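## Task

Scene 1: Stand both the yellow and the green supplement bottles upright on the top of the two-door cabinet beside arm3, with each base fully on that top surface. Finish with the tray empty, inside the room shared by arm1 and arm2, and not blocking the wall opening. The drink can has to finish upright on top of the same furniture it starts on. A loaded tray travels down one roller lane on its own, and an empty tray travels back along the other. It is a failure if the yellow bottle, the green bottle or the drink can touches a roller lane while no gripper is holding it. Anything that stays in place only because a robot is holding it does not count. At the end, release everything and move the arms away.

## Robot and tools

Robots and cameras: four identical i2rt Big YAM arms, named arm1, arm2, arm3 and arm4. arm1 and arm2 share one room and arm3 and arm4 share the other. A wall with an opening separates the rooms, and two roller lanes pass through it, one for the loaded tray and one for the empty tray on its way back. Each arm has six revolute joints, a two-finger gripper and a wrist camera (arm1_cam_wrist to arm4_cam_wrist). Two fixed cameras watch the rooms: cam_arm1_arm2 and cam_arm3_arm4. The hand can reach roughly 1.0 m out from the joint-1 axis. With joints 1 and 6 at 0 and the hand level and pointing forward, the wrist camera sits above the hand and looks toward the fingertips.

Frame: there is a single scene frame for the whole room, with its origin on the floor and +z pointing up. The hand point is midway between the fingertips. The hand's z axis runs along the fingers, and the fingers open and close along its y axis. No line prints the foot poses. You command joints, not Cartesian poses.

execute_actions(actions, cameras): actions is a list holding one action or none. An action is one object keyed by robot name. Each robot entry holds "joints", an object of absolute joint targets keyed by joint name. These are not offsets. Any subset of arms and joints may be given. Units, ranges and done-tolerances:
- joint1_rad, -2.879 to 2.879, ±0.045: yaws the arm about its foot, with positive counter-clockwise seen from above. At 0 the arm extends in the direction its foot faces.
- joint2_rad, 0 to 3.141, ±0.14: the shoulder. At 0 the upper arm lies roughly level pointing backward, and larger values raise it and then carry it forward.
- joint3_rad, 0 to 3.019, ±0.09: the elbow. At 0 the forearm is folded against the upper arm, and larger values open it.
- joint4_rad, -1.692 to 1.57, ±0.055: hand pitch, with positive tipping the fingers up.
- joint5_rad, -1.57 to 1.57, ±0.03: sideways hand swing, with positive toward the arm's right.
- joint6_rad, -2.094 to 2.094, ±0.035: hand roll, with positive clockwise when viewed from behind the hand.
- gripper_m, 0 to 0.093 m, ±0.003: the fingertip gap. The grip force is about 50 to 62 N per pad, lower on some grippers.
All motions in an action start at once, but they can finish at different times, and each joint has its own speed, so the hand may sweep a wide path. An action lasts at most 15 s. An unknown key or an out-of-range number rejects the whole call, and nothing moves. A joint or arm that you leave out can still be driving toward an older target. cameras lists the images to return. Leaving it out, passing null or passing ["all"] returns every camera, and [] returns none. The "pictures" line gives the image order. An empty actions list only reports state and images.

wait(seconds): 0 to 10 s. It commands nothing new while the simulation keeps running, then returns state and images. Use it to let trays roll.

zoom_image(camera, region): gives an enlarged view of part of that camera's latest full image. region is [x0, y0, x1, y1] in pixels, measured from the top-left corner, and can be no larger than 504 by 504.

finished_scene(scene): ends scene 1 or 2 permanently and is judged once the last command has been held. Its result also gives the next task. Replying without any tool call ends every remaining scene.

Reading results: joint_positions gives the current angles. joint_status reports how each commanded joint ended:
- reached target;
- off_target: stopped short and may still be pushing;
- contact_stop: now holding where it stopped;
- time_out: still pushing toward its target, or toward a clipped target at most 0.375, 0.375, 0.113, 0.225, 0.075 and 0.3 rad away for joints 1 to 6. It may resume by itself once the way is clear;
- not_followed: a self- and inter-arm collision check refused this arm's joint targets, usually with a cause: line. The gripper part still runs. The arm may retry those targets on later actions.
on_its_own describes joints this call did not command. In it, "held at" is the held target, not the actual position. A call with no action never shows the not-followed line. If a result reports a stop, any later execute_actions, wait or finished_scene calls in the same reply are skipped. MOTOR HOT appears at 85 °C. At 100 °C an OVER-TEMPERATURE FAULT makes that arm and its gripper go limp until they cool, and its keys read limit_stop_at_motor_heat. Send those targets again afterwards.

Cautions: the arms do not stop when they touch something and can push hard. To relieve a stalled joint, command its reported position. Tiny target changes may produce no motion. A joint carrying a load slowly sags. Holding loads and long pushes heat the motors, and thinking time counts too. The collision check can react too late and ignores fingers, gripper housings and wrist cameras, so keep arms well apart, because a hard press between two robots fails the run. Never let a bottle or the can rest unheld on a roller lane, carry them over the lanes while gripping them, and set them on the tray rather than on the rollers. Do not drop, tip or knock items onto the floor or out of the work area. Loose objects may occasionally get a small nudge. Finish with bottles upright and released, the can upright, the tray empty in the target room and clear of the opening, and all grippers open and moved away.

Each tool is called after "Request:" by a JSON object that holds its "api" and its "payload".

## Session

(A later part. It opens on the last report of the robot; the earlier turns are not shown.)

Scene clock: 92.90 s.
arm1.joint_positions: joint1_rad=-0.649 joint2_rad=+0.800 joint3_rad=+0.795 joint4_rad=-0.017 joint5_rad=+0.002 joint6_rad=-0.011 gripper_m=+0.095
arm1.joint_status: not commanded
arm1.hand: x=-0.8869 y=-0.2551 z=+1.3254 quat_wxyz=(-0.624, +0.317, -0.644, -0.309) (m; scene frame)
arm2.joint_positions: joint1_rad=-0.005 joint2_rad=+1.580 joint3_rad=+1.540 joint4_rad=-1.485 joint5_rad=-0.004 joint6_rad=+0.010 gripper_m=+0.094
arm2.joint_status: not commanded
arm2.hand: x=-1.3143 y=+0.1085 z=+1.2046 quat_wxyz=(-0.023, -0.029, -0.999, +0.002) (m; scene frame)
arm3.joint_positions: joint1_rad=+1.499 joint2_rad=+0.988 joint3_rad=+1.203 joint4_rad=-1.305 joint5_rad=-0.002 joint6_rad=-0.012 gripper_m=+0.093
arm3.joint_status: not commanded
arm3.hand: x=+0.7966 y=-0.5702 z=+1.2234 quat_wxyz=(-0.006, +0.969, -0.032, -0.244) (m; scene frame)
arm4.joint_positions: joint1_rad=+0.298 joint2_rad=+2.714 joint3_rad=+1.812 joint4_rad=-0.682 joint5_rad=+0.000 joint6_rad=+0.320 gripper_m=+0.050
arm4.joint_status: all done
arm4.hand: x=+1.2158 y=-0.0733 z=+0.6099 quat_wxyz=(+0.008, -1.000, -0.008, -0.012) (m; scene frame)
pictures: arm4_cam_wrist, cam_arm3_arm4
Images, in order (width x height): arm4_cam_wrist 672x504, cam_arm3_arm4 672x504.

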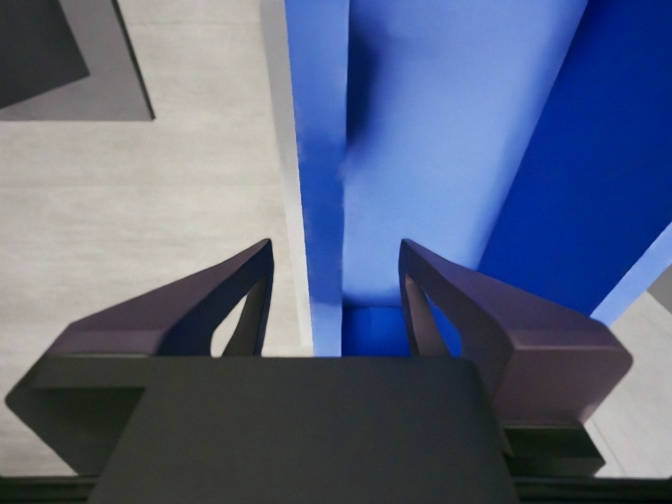

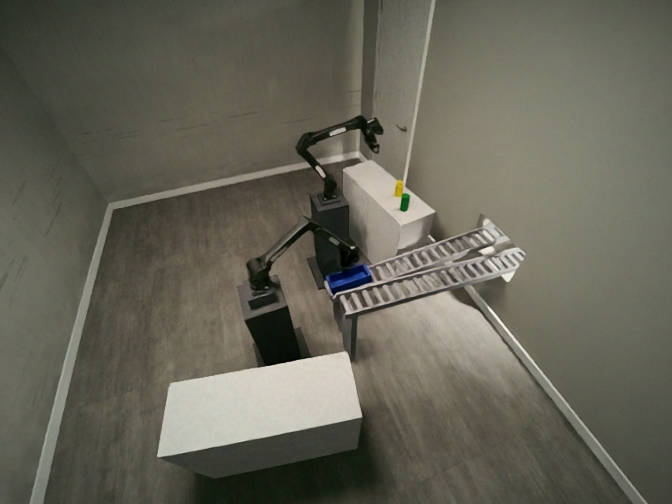

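Request:
{"api": "execute_actions", "payload": {"actions": [{"arm4":{"joints":{"joint2_rad":2.745,"joint3_rad":1.83,"joint4_rad":-0.65}}}], "cameras": []}}

Request:
{"api": "execute_actions", "payload": {"actions": [{"arm4":{"joints":{"gripper_m":0.0}}}], "cameras": ["arm4_cam_wrist"]}}

Scene clock: 94.23 s.
arm1.joint_positions: joint1_rad=-0.649 joint2_rad=+0.800 joint3_rad=+0.795 joint4_rad=-0.017 joint5_rad=+0.002 joint6_rad=-0.011 gripper_m=+0.095
arm1.joint_status: not commanded
arm1.hand: x=-0.8869 y=-0.2551 z=+1.3254 quat_wxyz=(-0.624, +0.317, -0.644, -0.309) (m; scene frame)
arm2.joint_positions: joint1_rad=-0.005 joint2_rad=+1.580 joint3_rad=+1.540 joint4_rad=-1.485 joint5_rad=-0.004 joint6_rad=+0.010 gripper_m=+0.094
arm2.joint_status: not commanded
arm2.hand: x=-1.3143 y=+0.1085 z=+1.2046 quat_wxyz=(-0.023, -0.029, -0.999, +0.002) (m; scene frame)
arm3.joint_positions: joint1_rad=+1.499 joint2_rad=+0.988 joint3_rad=+1.203 joint4_rad=-1.305 joint5_rad=-0.002 joint6_rad=-0.012 gripper_m=+0.093
arm3.joint_status: not commanded
arm3.hand: x=+0.7966 y=-0.5702 z=+1.2234 quat_wxyz=(-0.006, +0.969, -0.032, -0.244) (m; scene frame)
arm4.joint_positions: joint1_rad=+0.298 joint2_rad=+2.725 joint3_rad=+1.812 joint4_rad=-0.664 joint5_rad=+0.000 joint6_rad=+0.320 gripper_m=+0.050
arm4.joint_status: all done
arm4.hand: x=+1.2167 y=-0.0730 z=+0.6029 quat_wxyz=(+0.007, -1.000, -0.008, -0.009) (m; scene frame)
pictures: none
No camera images: the call's "cameras" was empty. Leave "cameras" out to get every camera's image.

Scene clock: 94.83 s.
arm1.joint_positions: joint1_rad=-0.649 joint2_rad=+0.800 joint3_rad=+0.795 joint4_rad=-0.017 joint5_rad=+0.002 joint6_rad=-0.011 gripper_m=+0.095
arm1.joint_status: not commanded
arm1.hand: x=-0.8869 y=-0.2551 z=+1.3254 quat_wxyz=(-0.624, +0.317, -0.644, -0.309) (m; scene frame)
arm2.joint_positions: joint1_rad=-0.005 joint2_rad=+1.580 joint3_rad=+1.540 joint4_rad=-1.485 joint5_rad=-0.004 joint6_rad=+0.010 gripper_m=+0.094
arm2.joint_status: not commanded
arm2.hand: x=-1.3143 y=+0.1085 z=+1.2046 quat_wxyz=(-0.023, -0.029, -0.999, +0.002) (m; scene frame)
arm3.joint_positions: joint1_rad=+1.499 joint2_rad=+0.988 joint3_rad=+1.203 joint4_rad=-1.305 joint5_rad=-0.002 joint6_rad=-0.012 gripper_m=+0.093
arm3.joint_status: not commanded
arm3.hand: x=+0.7966 y=-0.5702 z=+1.2234 quat_wxyz=(-0.006, +0.969, -0.032, -0.244) (m; scene frame)
arm4.joint_positions: joint1_rad=+0.297 joint2_rad=+2.726 joint3_rad=+1.812 joint4_rad=-0.662 joint5_rad=-0.003 joint6_rad=+0.322 gripper_m=+0.011
arm4.joint_status: gripper_m off_target (ended at +0.011, target +0.000)
arm4.hand: x=+1.2165 y=-0.0731 z=+0.6027 quat_wxyz=(+0.005, -1.000, -0.007, -0.008) (m; scene frame)
pictures: arm4_cam_wrist
Images, in order (width x height): arm4_cam_wrist 672x504.

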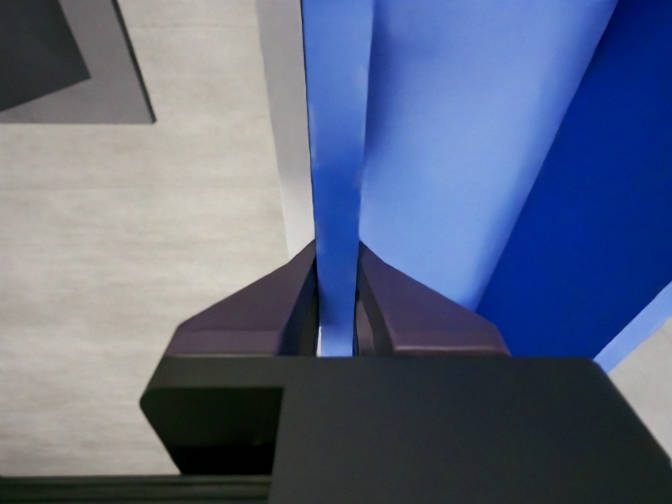

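Request:
{"api": "execute_actions", "payload": {"actions": [{"arm4":{"joints":{"joint2_rad":2.36,"joint3_rad":1.66,"joint4_rad":-0.87}}}], "cameras": ["cam_arm3_arm4"]}}

Request:
{"api": "execute_actions", "payload": {"actions": [{"arm4":{"joints":{"joint2_rad":1.97,"joint3_rad":1.77,"joint4_rad":-1.33}}}], "cameras": ["arm4_cam_wrist","cam_arm3_arm4"]}}

Request:
{"api": "zoom_image", "payload": {"camera": "cam_arm3_arm4", "region": [230,170,530,370]}}

Scene clock: 97.07 s.
arm1.joint_positions: joint1_rad=-0.649 joint2_rad=+0.800 joint3_rad=+0.795 joint4_rad=-0.017 joint5_rad=+0.002 joint6_rad=-0.011 gripper_m=+0.095
arm1.joint_status: not commanded
arm1.hand: x=-0.8869 y=-0.2551 z=+1.3254 quat_wxyz=(-0.624, +0.317, -0.644, -0.309) (m; scene frame)
arm2.joint_positions: joint1_rad=-0.005 joint2_rad=+1.580 joint3_rad=+1.540 joint4_rad=-1.485 joint5_rad=-0.004 joint6_rad=+0.010 gripper_m=+0.094
arm2.joint_status: not commanded
arm2.hand: x=-1.3143 y=+0.1085 z=+1.2046 quat_wxyz=(-0.023, -0.029, -0.999, +0.002) (m; scene frame)
arm3.joint_positions: joint1_rad=+1.499 joint2_rad=+0.988 joint3_rad=+1.203 joint4_rad=-1.305 joint5_rad=-0.002 joint6_rad=-0.012 gripper_m=+0.093
arm3.joint_status: not commanded
arm3.hand: x=+0.7966 y=-0.5702 z=+1.2234 quat_wxyz=(-0.006, +0.969, -0.032, -0.244) (m; scene frame)
arm4.joint_positions: joint1_rad=+0.292 joint2_rad=+2.375 joint3_rad=+1.656 joint4_rad=-0.861 joint5_rad=+0.000 joint6_rad=+0.323 gripper_m=+0.011
arm4.joint_status: all done
arm4.hand: x=+1.2139 y=-0.0716 z=+0.7767 quat_wxyz=(+0.007, -1.000, -0.004, -0.009) (m; scene frame)
pictures: cam_arm3_arm4
Images, in order (width x height): cam_arm3_arm4 672x504.

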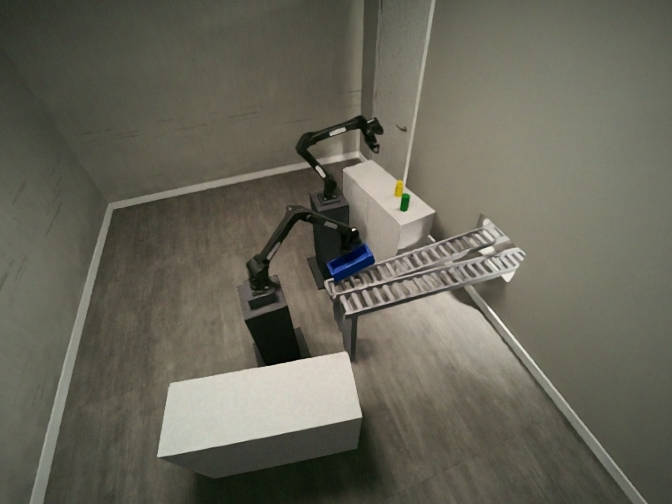

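Scene clock: 98.50 s.
arm1.joint_positions: joint1_rad=-0.649 joint2_rad=+0.800 joint3_rad=+0.795 joint4_rad=-0.017 joint5_rad=+0.002 joint6_rad=-0.011 gripper_m=+0.095
arm1.joint_status: not commanded
arm1.hand: x=-0.8869 y=-0.2551 z=+1.3254 quat_wxyz=(-0.624, +0.317, -0.644, -0.309) (m; scene frame)
arm2.joint_positions: joint1_rad=-0.005 joint2_rad=+1.580 joint3_rad=+1.540 joint4_rad=-1.485 joint5_rad=-0.004 joint6_rad=+0.010 gripper_m=+0.094
arm2.joint_status: not commanded
arm2.hand: x=-1.3143 y=+0.1085 z=+1.2046 quat_wxyz=(-0.023, -0.029, -0.999, +0.002) (m; scene frame)
arm3.joint_positions: joint1_rad=+1.499 joint2_rad=+0.988 joint3_rad=+1.203 joint4_rad=-1.305 joint5_rad=-0.002 joint6_rad=-0.012 gripper_m=+0.093
arm3.joint_status: not commanded
arm3.hand: x=+0.7966 y=-0.5702 z=+1.2234 quat_wxyz=(-0.006, +0.969, -0.032, -0.244) (m; scene frame)
arm4.joint_positions: joint1_rad=+0.292 joint2_rad=+1.976 joint3_rad=+1.743 joint4_rad=-1.318 joint5_rad=-0.002 joint6_rad=+0.323 gripper_m=+0.011
arm4.joint_status: all done
arm4.hand: x=+1.2273 y=-0.0693 z=+1.0478 quat_wxyz=(+0.002, -1.000, -0.004, +0.004) (m; scene frame)
pictures: arm4_cam_wrist, cam_arm3_arm4
Images, in order (width x height): arm4_cam_wrist 672x504, cam_arm3_arm4 672x504.

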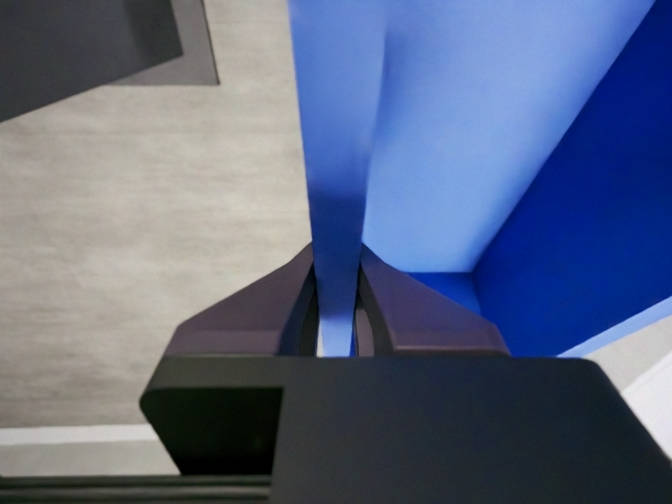

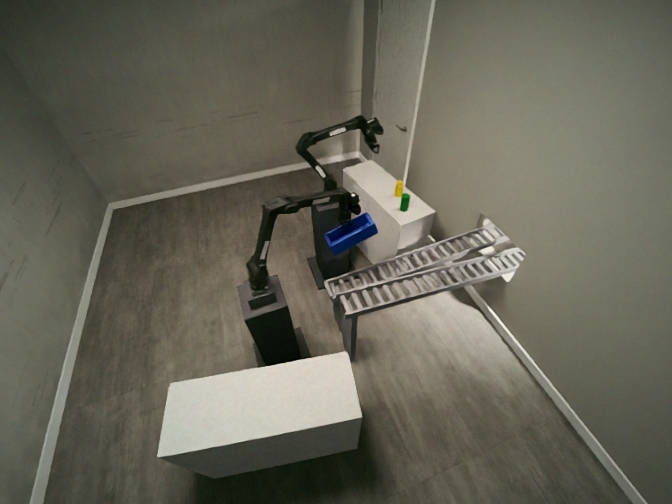

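Region (230, 170, 530, 370) of cam_arm3_arm4's 672x504 image, scaled by 1.680, with more detail than that image has.

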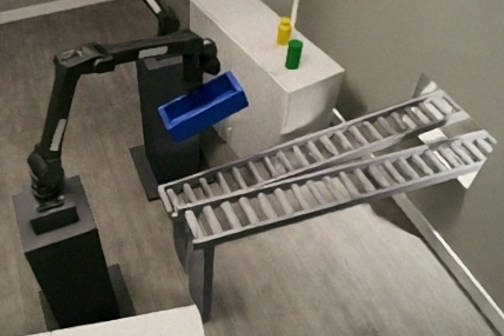

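Request:
{"api": "execute_actions", "payload": {"actions": [{"arm4":{"joints":{"joint1_rad":-0.116,"joint6_rad":-0.1,"joint3_rad":1.8,"joint4_rad":-1.36}}}], "cameras": []}}

Request:
{"api": "execute_actions", "payload": {"actions": [{"arm4":{"joints":{"joint2_rad":2.2,"joint3_rad":1.76,"joint4_rad":-1.11}}}], "cameras": ["arm4_cam_wrist","cam_arm3_arm4"]}}

Request:
{"api": "zoom_image", "payload": {"camera": "cam_arm3_arm4", "region": [290,200,470,340]}}

Scene clock: 102.07 s.
arm1.joint_positions: joint1_rad=-0.649 joint2_rad=+0.800 joint3_rad=+0.795 joint4_rad=-0.017 joint5_rad=+0.002 joint6_rad=-0.011 gripper_m=+0.095
arm1.joint_status: not commanded
arm1.hand: x=-0.8869 y=-0.2551 z=+1.3254 quat_wxyz=(-0.624, +0.317, -0.644, -0.309) (m; scene frame)
arm2.joint_positions: joint1_rad=-0.005 joint2_rad=+1.580 joint3_rad=+1.540 joint4_rad=-1.485 joint5_rad=-0.004 joint6_rad=+0.010 gripper_m=+0.094
arm2.joint_status: not commanded
arm2.hand: x=-1.3143 y=+0.1085 z=+1.2046 quat_wxyz=(-0.023, -0.029, -0.999, +0.002) (m; scene frame)
arm3.joint_positions: joint1_rad=+1.499 joint2_rad=+0.988 joint3_rad=+1.203 joint4_rad=-1.305 joint5_rad=-0.002 joint6_rad=-0.012 gripper_m=+0.093
arm3.joint_status: not commanded
arm3.hand: x=+0.7966 y=-0.5702 z=+1.2234 quat_wxyz=(-0.006, +0.969, -0.032, -0.244) (m; scene frame)
arm4.joint_positions: joint1_rad=-0.108 joint2_rad=+1.976 joint3_rad=+1.743 joint4_rad=-1.349 joint5_rad=-0.002 joint6_rad=-0.091 gripper_m=+0.011
arm4.joint_status: all done
arm4.hand: x=+1.2032 y=+0.1708 z=+1.0503 quat_wxyz=(+0.004, -1.000, -0.010, -0.011) (m; scene frame)
pictures: none
No camera images: the call's "cameras" was empty. Leave "cameras" out to get every camera's image.

Scene clock: 103.20 s.
arm1.joint_positions: joint1_rad=-0.649 joint2_rad=+0.800 joint3_rad=+0.795 joint4_rad=-0.017 joint5_rad=+0.002 joint6_rad=-0.011 gripper_m=+0.095
arm1.joint_status: not commanded
arm1.hand: x=-0.8869 y=-0.2551 z=+1.3254 quat_wxyz=(-0.624, +0.317, -0.644, -0.309) (m; scene frame)
arm2.joint_positions: joint1_rad=-0.005 joint2_rad=+1.580 joint3_rad=+1.540 joint4_rad=-1.485 joint5_rad=-0.004 joint6_rad=+0.010 gripper_m=+0.094
arm2.joint_status: not commanded
arm2.hand: x=-1.3143 y=+0.1085 z=+1.2046 quat_wxyz=(-0.023, -0.029, -0.999, +0.002) (m; scene frame)
arm3.joint_positions: joint1_rad=+1.499 joint2_rad=+0.988 joint3_rad=+1.203 joint4_rad=-1.305 joint5_rad=-0.002 joint6_rad=-0.012 gripper_m=+0.093
arm3.joint_status: not commanded
arm3.hand: x=+0.7966 y=-0.5702 z=+1.2234 quat_wxyz=(-0.006, +0.969, -0.032, -0.244) (m; scene frame)
arm4.joint_positions: joint1_rad=-0.108 joint2_rad=+2.249 joint3_rad=+1.738 joint4_rad=-1.122 joint5_rad=-0.002 joint6_rad=-0.092 gripper_m=+0.011
arm4.joint_status: all done
arm4.hand: x=+1.1775 y=+0.1747 z=+0.8828 quat_wxyz=(+0.002, -0.999, -0.011, -0.037) (m; scene frame)
pictures: arm4_cam_wrist, cam_arm3_arm4
Images, in order (width x height): arm4_cam_wrist 672x504, cam_arm3_arm4 672x504.

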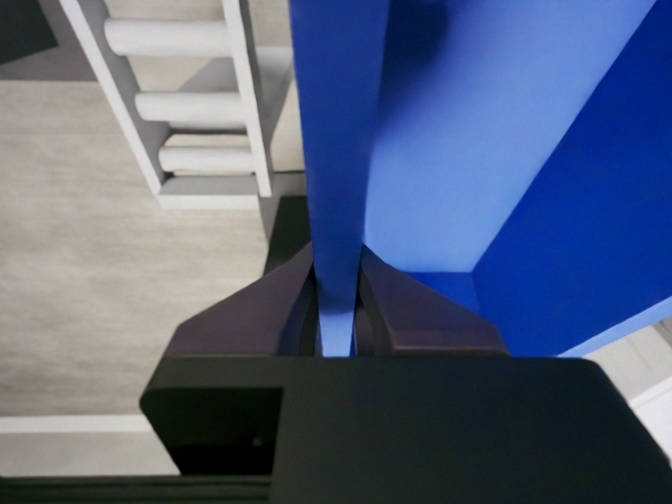

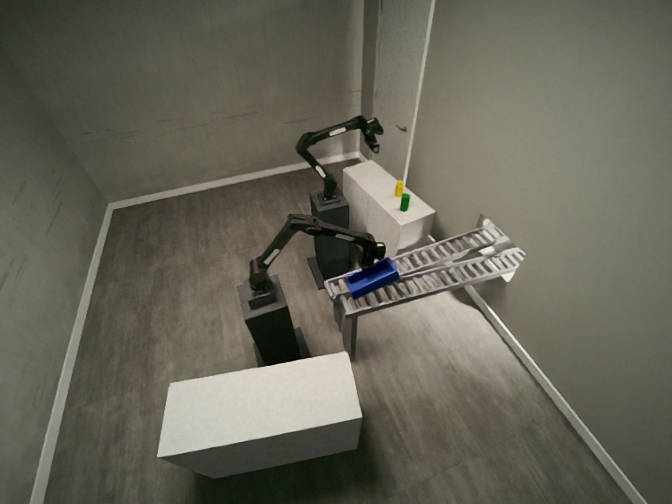

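Region (290, 200, 470, 340) of cam_arm3_arm4's 672x504 image, scaled by 2.800, with more detail than that image has.

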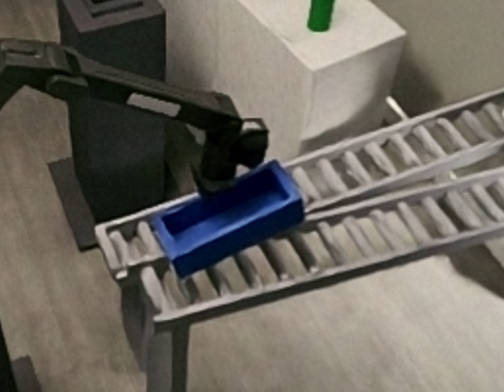

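Request:
{"api": "execute_actions", "payload": {"actions": [{"arm4":{"joints":{"joint2_rad":2.3,"joint3_rad":1.74,"joint4_rad":-0.97}}}], "cameras": ["arm4_cam_wrist","cam_arm3_arm4"]}}

Request:
{"api": "zoom_image", "payload": {"camera": "cam_arm3_arm4", "region": [290,200,470,340]}}

Scene clock: 105.03 s.
arm1.joint_positions: joint1_rad=-0.649 joint2_rad=+0.800 joint3_rad=+0.795 joint4_rad=-0.017 joint5_rad=+0.002 joint6_rad=-0.011 gripper_m=+0.095
arm1.joint_status: not commanded
arm1.hand: x=-0.8869 y=-0.2551 z=+1.3254 quat_wxyz=(-0.624, +0.317, -0.644, -0.309) (m; scene frame)
arm2.joint_positions: joint1_rad=-0.005 joint2_rad=+1.580 joint3_rad=+1.540 joint4_rad=-1.485 joint5_rad=-0.004 joint6_rad=+0.010 gripper_m=+0.094
arm2.joint_status: not commanded
arm2.hand: x=-1.3143 y=+0.1085 z=+1.2046 quat_wxyz=(-0.023, -0.029, -0.999, +0.002) (m; scene frame)
arm3.joint_positions: joint1_rad=+1.499 joint2_rad=+0.988 joint3_rad=+1.203 joint4_rad=-1.305 joint5_rad=-0.002 joint6_rad=-0.012 gripper_m=+0.093
arm3.joint_status: not commanded
arm3.hand: x=+0.7966 y=-0.5702 z=+1.2234 quat_wxyz=(-0.006, +0.969, -0.032, -0.244) (m; scene frame)
arm4.joint_positions: joint1_rad=-0.108 joint2_rad=+2.310 joint3_rad=+1.738 joint4_rad=-0.985 joint5_rad=-0.002 joint6_rad=-0.092 gripper_m=+0.011
arm4.joint_status: all done
arm4.hand: x=+1.1565 y=+0.1766 z=+0.8437 quat_wxyz=(+0.005, -1.000, -0.011, +0.001) (m; scene frame)
pictures: arm4_cam_wrist, cam_arm3_arm4
Images, in order (width x height): arm4_cam_wrist 672x504, cam_arm3_arm4 672x504.

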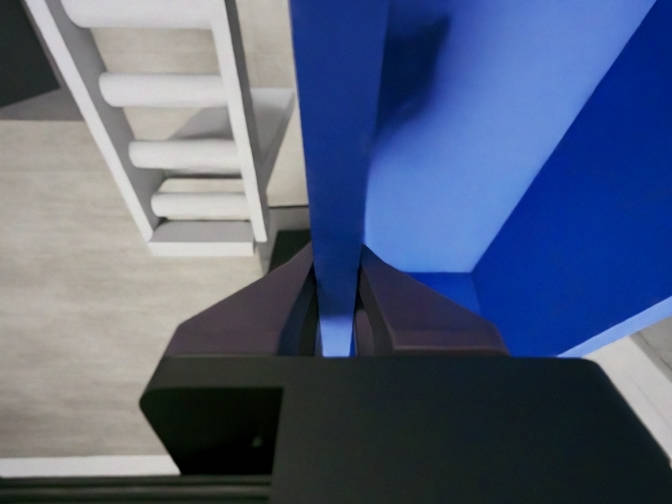

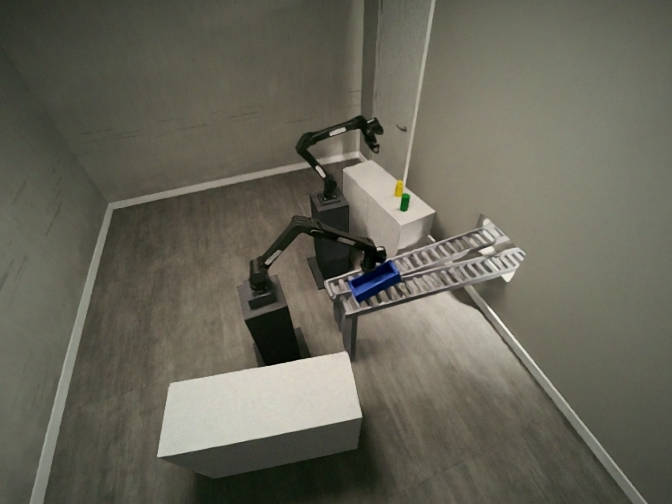

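Region (290, 200, 470, 340) of cam_arm3_arm4's 672x504 image, scaled by 2.800, with more detail than that image has.

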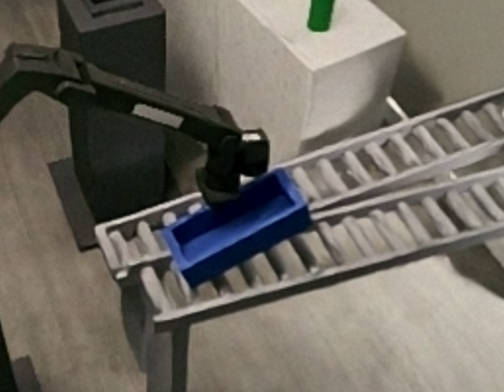

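Request:
{"api": "execute_actions", "payload": {"actions": [{"arm4":{"joints":{"joint2_rad":2.365,"joint3_rad":1.70,"joint4_rad":-0.9}}}], "cameras": ["arm4_cam_wrist","cam_arm3_arm4"]}}

Request:
{"api": "zoom_image", "payload": {"camera": "cam_arm3_arm4", "region": [310,220,430,320]}}

Scene clock: 106.70 s.
arm1.joint_positions: joint1_rad=-0.649 joint2_rad=+0.800 joint3_rad=+0.795 joint4_rad=-0.017 joint5_rad=+0.002 joint6_rad=-0.011 gripper_m=+0.095
arm1.joint_status: not commanded
arm1.hand: x=-0.8869 y=-0.2551 z=+1.3254 quat_wxyz=(-0.624, +0.317, -0.644, -0.309) (m; scene frame)
arm2.joint_positions: joint1_rad=-0.005 joint2_rad=+1.580 joint3_rad=+1.540 joint4_rad=-1.485 joint5_rad=-0.004 joint6_rad=+0.010 gripper_m=+0.094
arm2.joint_status: not commanded
arm2.hand: x=-1.3143 y=+0.1085 z=+1.2046 quat_wxyz=(-0.023, -0.029, -0.999, +0.002) (m; scene frame)
arm3.joint_positions: joint1_rad=+1.499 joint2_rad=+0.988 joint3_rad=+1.203 joint4_rad=-1.305 joint5_rad=-0.002 joint6_rad=-0.012 gripper_m=+0.093
arm3.joint_status: not commanded
arm3.hand: x=+0.7966 y=-0.5702 z=+1.2234 quat_wxyz=(-0.006, +0.969, -0.032, -0.244) (m; scene frame)
arm4.joint_positions: joint1_rad=-0.108 joint2_rad=+2.335 joint3_rad=+1.718 joint4_rad=-0.916 joint5_rad=-0.002 joint6_rad=-0.092 gripper_m=+0.011
arm4.joint_status: all done
arm4.hand: x=+1.1544 y=+0.1770 z=+0.8220 quat_wxyz=(+0.006, -1.000, -0.011, +0.014) (m; scene frame)
pictures: arm4_cam_wrist, cam_arm3_arm4
Images, in order (width x height): arm4_cam_wrist 672x504, cam_arm3_arm4 672x504.

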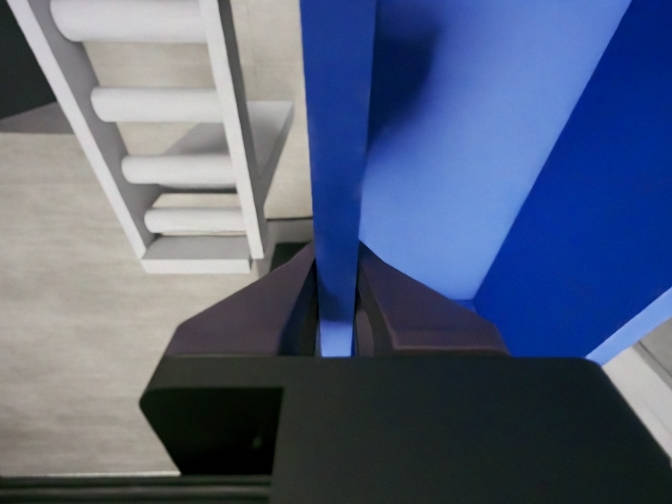

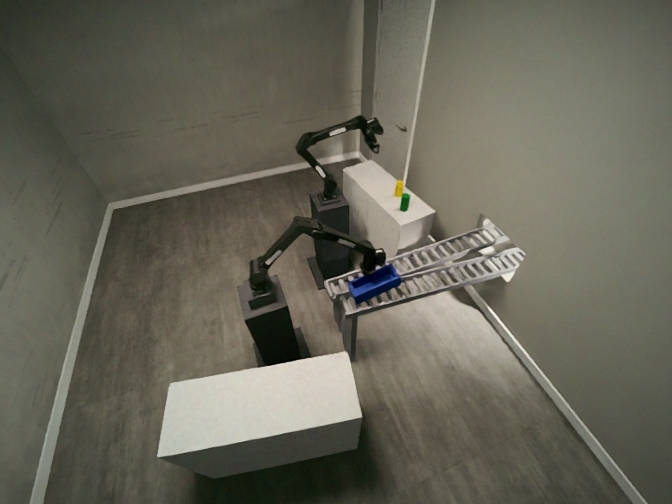

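Region (310, 220, 430, 320) of cam_arm3_arm4's 672x504 image, scaled by 4.200, with more detail than that image has.

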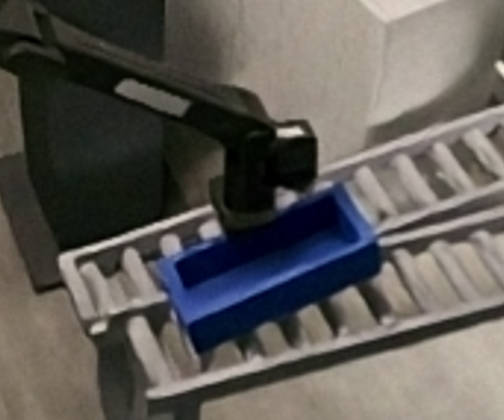

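Request:
{"api": "execute_actions", "payload": {"actions": [{"arm4":{"joints":{"joint2_rad":2.27,"joint4_rad":-0.99}}}], "cameras": []}}

Request:
{"api": "execute_actions", "payload": {"actions": [{"arm4":{"joints":{"joint1_rad":-0.17,"joint6_rad":-0.155}}}], "cameras": ["arm4_cam_wrist","cam_arm3_arm4"]}}

Request:
{"api": "zoom_image", "payload": {"camera": "cam_arm3_arm4", "region": [310,220,430,320]}}

Scene clock: 108.80 s.
arm1.joint_positions: joint1_rad=-0.649 joint2_rad=+0.800 joint3_rad=+0.795 joint4_rad=-0.017 joint5_rad=+0.002 joint6_rad=-0.011 gripper_m=+0.095
arm1.joint_status: not commanded
arm1.hand: x=-0.8869 y=-0.2551 z=+1.3254 quat_wxyz=(-0.624, +0.317, -0.644, -0.309) (m; scene frame)
arm2.joint_positions: joint1_rad=-0.005 joint2_rad=+1.580 joint3_rad=+1.540 joint4_rad=-1.485 joint5_rad=-0.004 joint6_rad=+0.010 gripper_m=+0.094
arm2.joint_status: not commanded
arm2.hand: x=-1.3143 y=+0.1085 z=+1.2046 quat_wxyz=(-0.023, -0.029, -0.999, +0.002) (m; scene frame)
arm3.joint_positions: joint1_rad=+1.499 joint2_rad=+0.988 joint3_rad=+1.203 joint4_rad=-1.305 joint5_rad=-0.002 joint6_rad=-0.012 gripper_m=+0.093
arm3.joint_status: not commanded
arm3.hand: x=+0.7966 y=-0.5702 z=+1.2234 quat_wxyz=(-0.006, +0.969, -0.032, -0.244) (m; scene frame)
arm4.joint_positions: joint1_rad=-0.108 joint2_rad=+2.332 joint3_rad=+1.698 joint4_rad=-0.981 joint5_rad=-0.002 joint6_rad=-0.092 gripper_m=+0.011
arm4.joint_status: all done
arm4.hand: x=+1.1794 y=+0.1754 z=+0.8178 quat_wxyz=(+0.003, -1.000, -0.011, -0.028) (m; scene frame)
pictures: none
No camera images: the call's "cameras" was empty. Leave "cameras" out to get every camera's image.

Scene clock: 109.73 s.
arm1.joint_positions: joint1_rad=-0.649 joint2_rad=+0.800 joint3_rad=+0.795 joint4_rad=-0.017 joint5_rad=+0.002 joint6_rad=-0.011 gripper_m=+0.095
arm1.joint_status: not commanded
arm1.hand: x=-0.8869 y=-0.2551 z=+1.3254 quat_wxyz=(-0.624, +0.317, -0.644, -0.309) (m; scene frame)
arm2.joint_positions: joint1_rad=-0.005 joint2_rad=+1.580 joint3_rad=+1.540 joint4_rad=-1.485 joint5_rad=-0.004 joint6_rad=+0.010 gripper_m=+0.094
arm2.joint_status: not commanded
arm2.hand: x=-1.3143 y=+0.1085 z=+1.2046 quat_wxyz=(-0.023, -0.029, -0.999, +0.002) (m; scene frame)
arm3.joint_positions: joint1_rad=+1.499 joint2_rad=+0.988 joint3_rad=+1.203 joint4_rad=-1.305 joint5_rad=-0.002 joint6_rad=-0.012 gripper_m=+0.093
arm3.joint_status: not commanded
arm3.hand: x=+0.7966 y=-0.5702 z=+1.2234 quat_wxyz=(-0.006, +0.969, -0.032, -0.244) (m; scene frame)
arm4.joint_positions: joint1_rad=-0.178 joint2_rad=+2.332 joint3_rad=+1.698 joint4_rad=-0.981 joint5_rad=-0.002 joint6_rad=-0.146 gripper_m=+0.011
arm4.joint_status: all done
arm4.hand: x=+1.1839 y=+0.2185 z=+0.8183 quat_wxyz=(+0.001, -1.000, -0.003, -0.028) (m; scene frame)
pictures: arm4_cam_wrist, cam_arm3_arm4
Images, in order (width x height): arm4_cam_wrist 672x504, cam_arm3_arm4 672x504.

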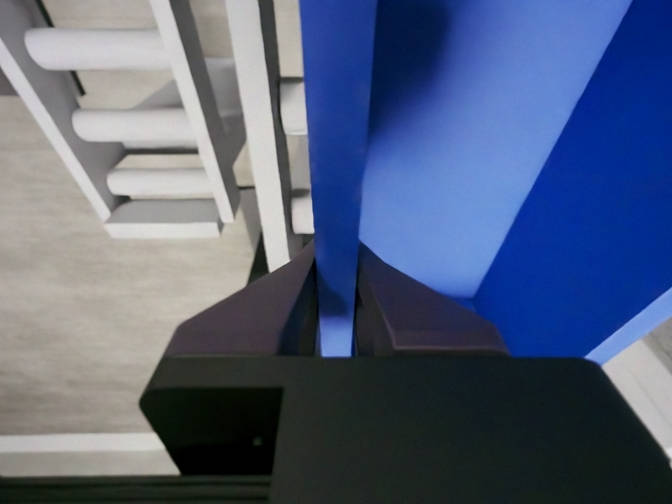

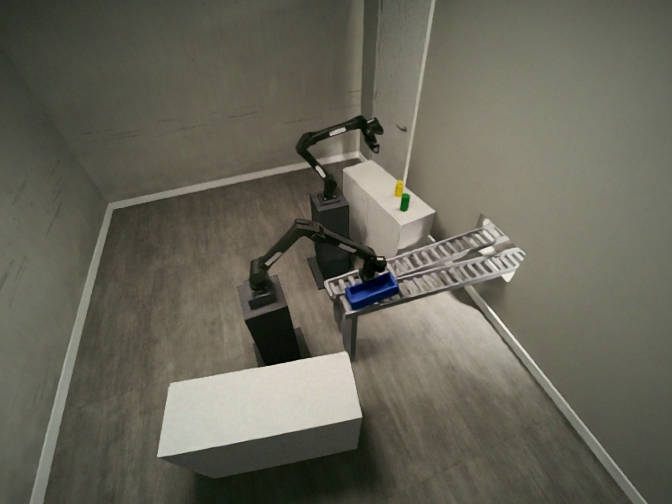

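Region (310, 220, 430, 320) of cam_arm3_arm4's 672x504 image, scaled by 4.200, with more detail than that image has.

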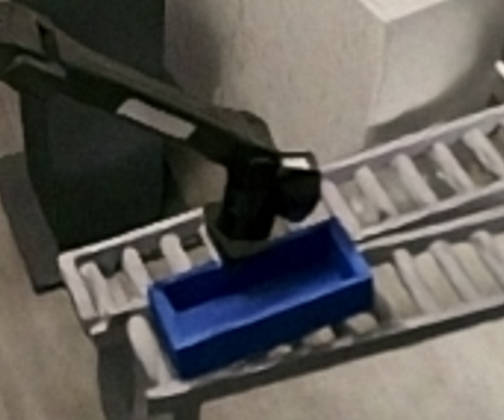

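Request:
{"api": "execute_actions", "payload": {"actions": [{"arm4":{"joints":{"joint1_rad":-0.15,"joint6_rad":-0.14,"joint2_rad":2.332,"joint4_rad":-0.95}}}], "cameras": ["arm4_cam_wrist"]}}

Request:
{"api": "execute_actions", "payload": {"actions": [{"arm4":{"joints":{"joint2_rad":2.39,"joint4_rad":-0.91}}}], "cameras": ["arm4_cam_wrist","cam_arm3_arm4"]}}

Request:
{"api": "zoom_image", "payload": {"camera": "cam_arm3_arm4", "region": [310,220,430,320]}}

Scene clock: 111.43 s.
arm1.joint_positions: joint1_rad=-0.649 joint2_rad=+0.800 joint3_rad=+0.795 joint4_rad=-0.017 joint5_rad=+0.002 joint6_rad=-0.011 gripper_m=+0.095
arm1.joint_status: not commanded
arm1.hand: x=-0.8869 y=-0.2551 z=+1.3254 quat_wxyz=(-0.624, +0.317, -0.644, -0.309) (m; scene frame)
arm2.joint_positions: joint1_rad=-0.005 joint2_rad=+1.580 joint3_rad=+1.540 joint4_rad=-1.485 joint5_rad=-0.004 joint6_rad=+0.010 gripper_m=+0.094
arm2.joint_status: not commanded
arm2.hand: x=-1.3143 y=+0.1085 z=+1.2046 quat_wxyz=(-0.023, -0.029, -0.999, +0.002) (m; scene frame)
arm3.joint_positions: joint1_rad=+1.499 joint2_rad=+0.988 joint3_rad=+1.203 joint4_rad=-1.305 joint5_rad=-0.002 joint6_rad=-0.012 gripper_m=+0.093
arm3.joint_status: not commanded
arm3.hand: x=+0.7966 y=-0.5702 z=+1.2234 quat_wxyz=(-0.006, +0.969, -0.032, -0.244) (m; scene frame)
arm4.joint_positions: joint1_rad=-0.152 joint2_rad=+2.332 joint3_rad=+1.698 joint4_rad=-0.964 joint5_rad=-0.002 joint6_rad=-0.146 gripper_m=+0.011
arm4.joint_status: all done
arm4.hand: x=+1.1778 y=+0.2033 z=+0.8179 quat_wxyz=(+0.003, -1.000, -0.016, -0.019) (m; scene frame)
pictures: arm4_cam_wrist
Images, in order (width x height): arm4_cam_wrist 672x504.

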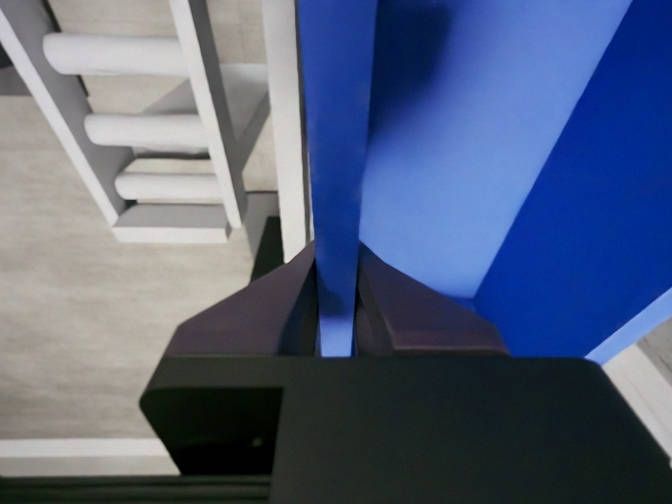

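Scene clock: 112.30 s.
arm1.joint_positions: joint1_rad=-0.649 joint2_rad=+0.800 joint3_rad=+0.795 joint4_rad=-0.017 joint5_rad=+0.002 joint6_rad=-0.011 gripper_m=+0.095
arm1.joint_status: not commanded
arm1.hand: x=-0.8869 y=-0.2551 z=+1.3254 quat_wxyz=(-0.624, +0.317, -0.644, -0.309) (m; scene frame)
arm2.joint_positions: joint1_rad=-0.005 joint2_rad=+1.580 joint3_rad=+1.540 joint4_rad=-1.485 joint5_rad=-0.004 joint6_rad=+0.010 gripper_m=+0.094
arm2.joint_status: not commanded
arm2.hand: x=-1.3143 y=+0.1085 z=+1.2046 quat_wxyz=(-0.023, -0.029, -0.999, +0.002) (m; scene frame)
arm3.joint_positions: joint1_rad=+1.499 joint2_rad=+0.988 joint3_rad=+1.203 joint4_rad=-1.305 joint5_rad=-0.002 joint6_rad=-0.012 gripper_m=+0.093
arm3.joint_status: not commanded
arm3.hand: x=+0.7966 y=-0.5702 z=+1.2234 quat_wxyz=(-0.006, +0.969, -0.032, -0.244) (m; scene frame)
arm4.joint_positions: joint1_rad=-0.152 joint2_rad=+2.391 joint3_rad=+1.698 joint4_rad=-0.920 joint5_rad=-0.002 joint6_rad=-0.146 gripper_m=+0.011
arm4.joint_status: all done
arm4.hand: x=+1.1827 y=+0.2033 z=+0.7820 quat_wxyz=(+0.002, -1.000, -0.016, -0.026) (m; scene frame)
pictures: arm4_cam_wrist, cam_arm3_arm4
Images, in order (width x height): arm4_cam_wrist 672x504, cam_arm3_arm4 672x504.

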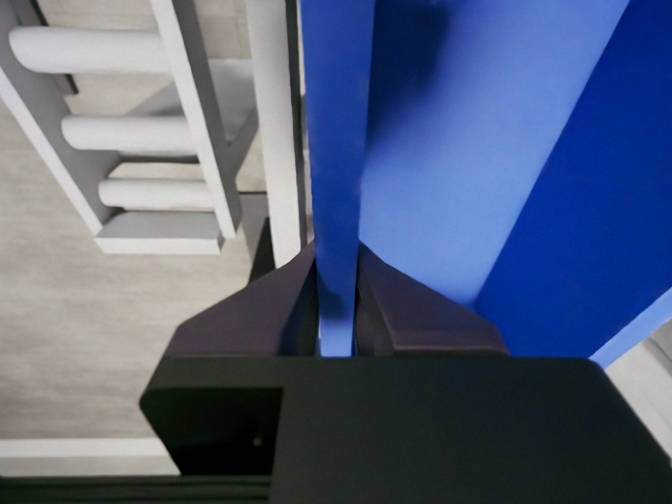

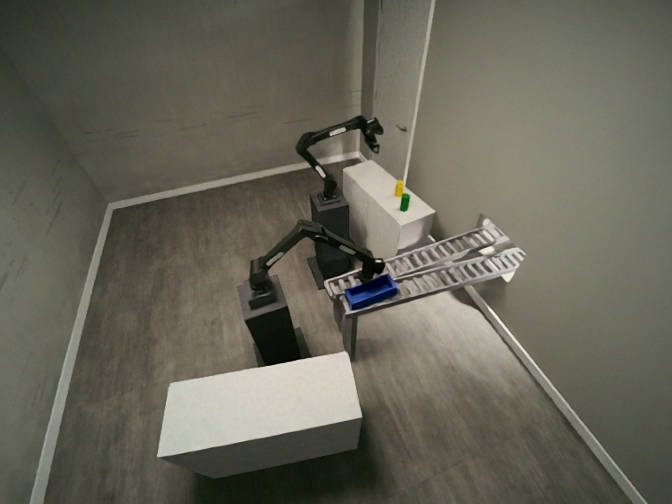

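Region (310, 220, 430, 320) of cam_arm3_arm4's 672x504 image, scaled by 4.200, with more detail than that image has.

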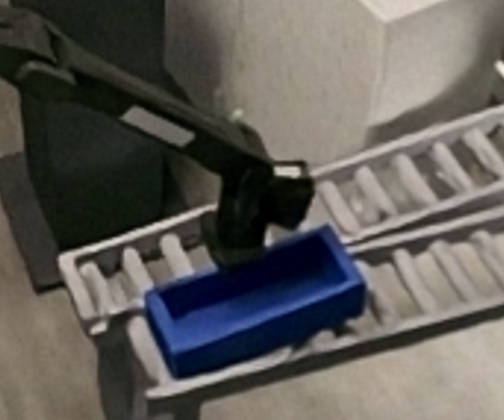

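Request:
{"api": "execute_actions", "payload": {"actions": [{"arm4":{"joints":{"joint1_rad":-0.165,"joint2_rad":2.42,"joint4_rad":-0.86}}}], "cameras": ["arm4_cam_wrist","cam_arm3_arm4"]}}

Request:
{"api": "zoom_image", "payload": {"camera": "cam_arm3_arm4", "region": [310,220,430,320]}}

Scene clock: 113.40 s.
arm1.joint_positions: joint1_rad=-0.649 joint2_rad=+0.800 joint3_rad=+0.795 joint4_rad=-0.017 joint5_rad=+0.002 joint6_rad=-0.011 gripper_m=+0.095
arm1.joint_status: not commanded
arm1.hand: x=-0.8869 y=-0.2551 z=+1.3254 quat_wxyz=(-0.624, +0.317, -0.644, -0.309) (m; scene frame)
arm2.joint_positions: joint1_rad=-0.005 joint2_rad=+1.580 joint3_rad=+1.540 joint4_rad=-1.485 joint5_rad=-0.004 joint6_rad=+0.010 gripper_m=+0.094
arm2.joint_status: not commanded
arm2.hand: x=-1.3143 y=+0.1085 z=+1.2046 quat_wxyz=(-0.023, -0.029, -0.999, +0.002) (m; scene frame)
arm3.joint_positions: joint1_rad=+1.499 joint2_rad=+0.988 joint3_rad=+1.203 joint4_rad=-1.305 joint5_rad=-0.002 joint6_rad=-0.012 gripper_m=+0.093
arm3.joint_status: not commanded
arm3.hand: x=+0.7966 y=-0.5702 z=+1.2234 quat_wxyz=(-0.006, +0.969, -0.032, -0.244) (m; scene frame)
arm4.joint_positions: joint1_rad=-0.152 joint2_rad=+2.391 joint3_rad=+1.698 joint4_rad=-0.891 joint5_rad=-0.003 joint6_rad=-0.144 gripper_m=+0.011
arm4.joint_status: all done
arm4.hand: x=+1.1757 y=+0.2039 z=+0.7815 quat_wxyz=(+0.003, -1.000, -0.015, -0.012) (m; scene frame)
pictures: arm4_cam_wrist, cam_arm3_arm4
Images, in order (width x height): arm4_cam_wrist 672x504, cam_arm3_arm4 672x504.

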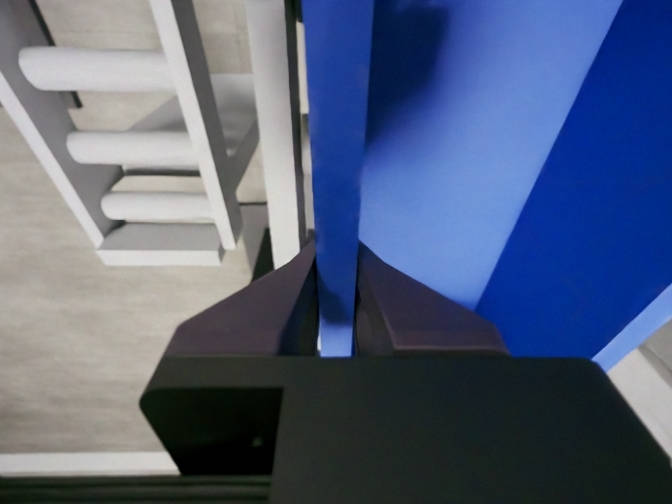

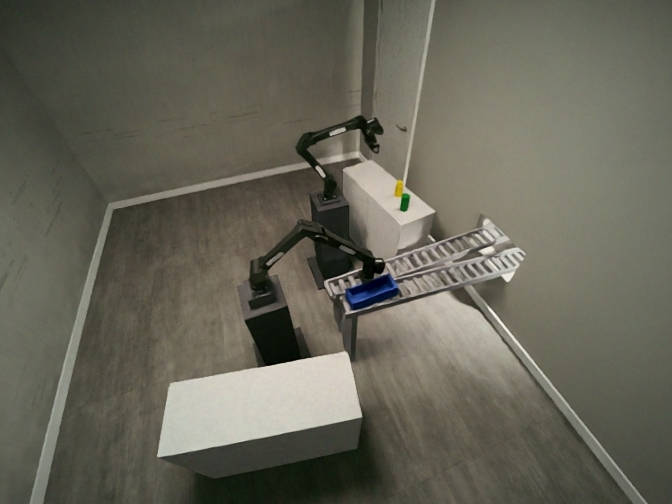

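Region (310, 220, 430, 320) of cam_arm3_arm4's 672x504 image, scaled by 4.200, with more detail than that image has.

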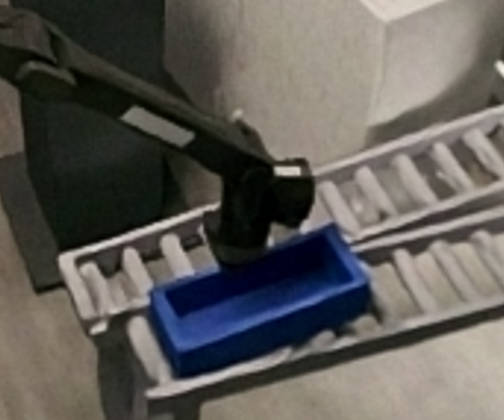

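Request:
{"api": "execute_actions", "payload": {"actions": [{"arm4":{"joints":{"joint1_rad":-0.155,"joint2_rad":2.39,"gripper_m":0.04}}}], "cameras": ["arm4_cam_wrist","cam_arm3_arm4"]}}

Request:
{"api": "execute_actions", "payload": {"actions": [{"arm4":{"joints":{"joint2_rad":2.1,"joint3_rad":1.7,"joint4_rad":-1.15}}}], "cameras": ["cam_arm1_arm2","cam_arm3_arm4"]}}

Scene clock: 114.47 s.
arm1.joint_positions: joint1_rad=-0.649 joint2_rad=+0.800 joint3_rad=+0.795 joint4_rad=-0.017 joint5_rad=+0.002 joint6_rad=-0.011 gripper_m=+0.095
arm1.joint_status: not commanded
arm1.hand: x=-0.8869 y=-0.2551 z=+1.3254 quat_wxyz=(-0.624, +0.317, -0.644, -0.309) (m; scene frame)
arm2.joint_positions: joint1_rad=-0.005 joint2_rad=+1.580 joint3_rad=+1.540 joint4_rad=-1.485 joint5_rad=-0.004 joint6_rad=+0.010 gripper_m=+0.094
arm2.joint_status: not commanded
arm2.hand: x=-1.3143 y=+0.1085 z=+1.2046 quat_wxyz=(-0.023, -0.029, -0.999, +0.002) (m; scene frame)
arm3.joint_positions: joint1_rad=+1.499 joint2_rad=+0.988 joint3_rad=+1.203 joint4_rad=-1.305 joint5_rad=-0.002 joint6_rad=-0.012 gripper_m=+0.093
arm3.joint_status: not commanded
arm3.hand: x=+0.7966 y=-0.5702 z=+1.2234 quat_wxyz=(-0.006, +0.969, -0.032, -0.244) (m; scene frame)
arm4.joint_positions: joint1_rad=-0.152 joint2_rad=+2.391 joint3_rad=+1.698 joint4_rad=-0.874 joint5_rad=-0.003 joint6_rad=-0.143 gripper_m=+0.040
arm4.joint_status: all done
arm4.hand: x=+1.1716 y=+0.2043 z=+0.7815 quat_wxyz=(+0.004, -1.000, -0.015, -0.004) (m; scene frame)
pictures: arm4_cam_wrist, cam_arm3_arm4
Images, in order (width x height): arm4_cam_wrist 672x504, cam_arm3_arm4 672x504.

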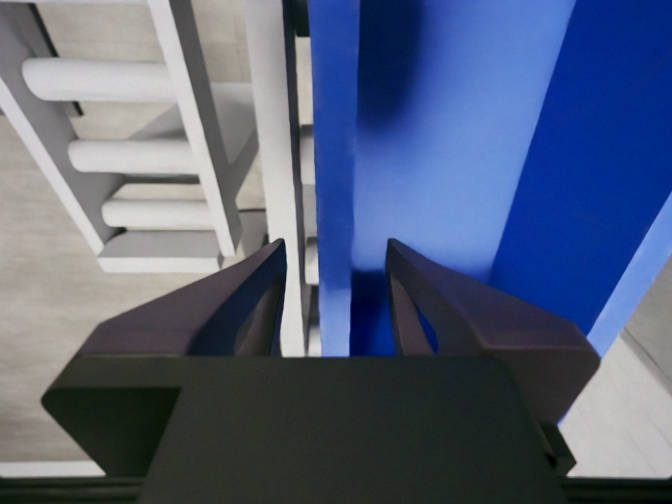

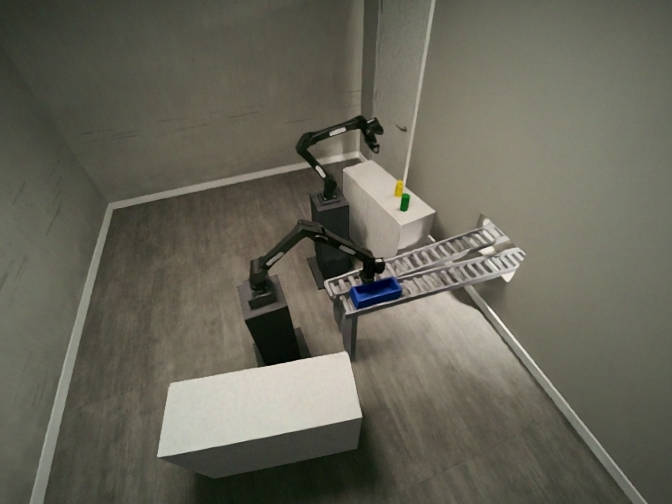

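Scene clock: 115.73 s.
arm1.joint_positions: joint1_rad=-0.649 joint2_rad=+0.800 joint3_rad=+0.795 joint4_rad=-0.017 joint5_rad=+0.002 joint6_rad=-0.011 gripper_m=+0.095
arm1.joint_status: not commanded
arm1.hand: x=-0.8869 y=-0.2551 z=+1.3254 quat_wxyz=(-0.624, +0.317, -0.644, -0.309) (m; scene frame)
arm2.joint_positions: joint1_rad=-0.005 joint2_rad=+1.580 joint3_rad=+1.540 joint4_rad=-1.485 joint5_rad=-0.004 joint6_rad=+0.010 gripper_m=+0.094
arm2.joint_status: not commanded
arm2.hand: x=-1.3143 y=+0.1085 z=+1.2046 quat_wxyz=(-0.023, -0.029, -0.999, +0.002) (m; scene frame)
arm3.joint_positions: joint1_rad=+1.499 joint2_rad=+0.988 joint3_rad=+1.203 joint4_rad=-1.305 joint5_rad=-0.002 joint6_rad=-0.012 gripper_m=+0.093
arm3.joint_status: not commanded
arm3.hand: x=+0.7966 y=-0.5702 z=+1.2234 quat_wxyz=(-0.006, +0.969, -0.032, -0.244) (m; scene frame)
arm4.joint_positions: joint1_rad=-0.152 joint2_rad=+2.084 joint3_rad=+1.691 joint4_rad=-1.138 joint5_rad=-0.003 joint6_rad=-0.143 gripper_m=+0.040
arm4.joint_status: all done
arm4.hand: x=+1.1797 y=+0.2010 z=+0.9673 quat_wxyz=(+0.007, -1.000, -0.015, +0.014) (m; scene frame)
pictures: cam_arm1_arm2, cam_arm3_arm4
Images, in order (width x height): cam_arm1_arm2 672x504, cam_arm3_arm4 672x504.

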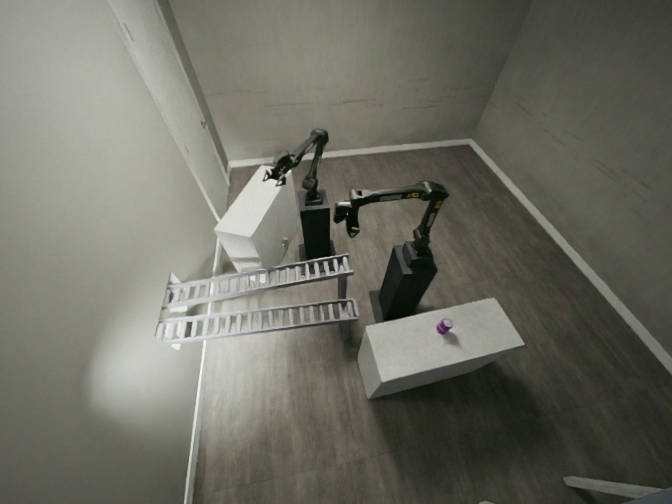

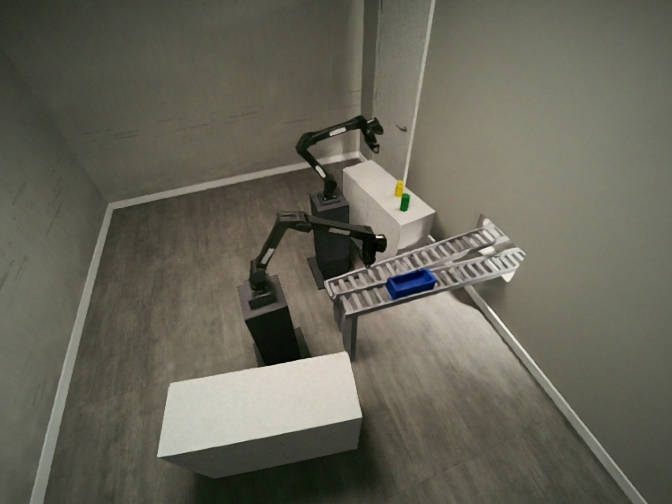

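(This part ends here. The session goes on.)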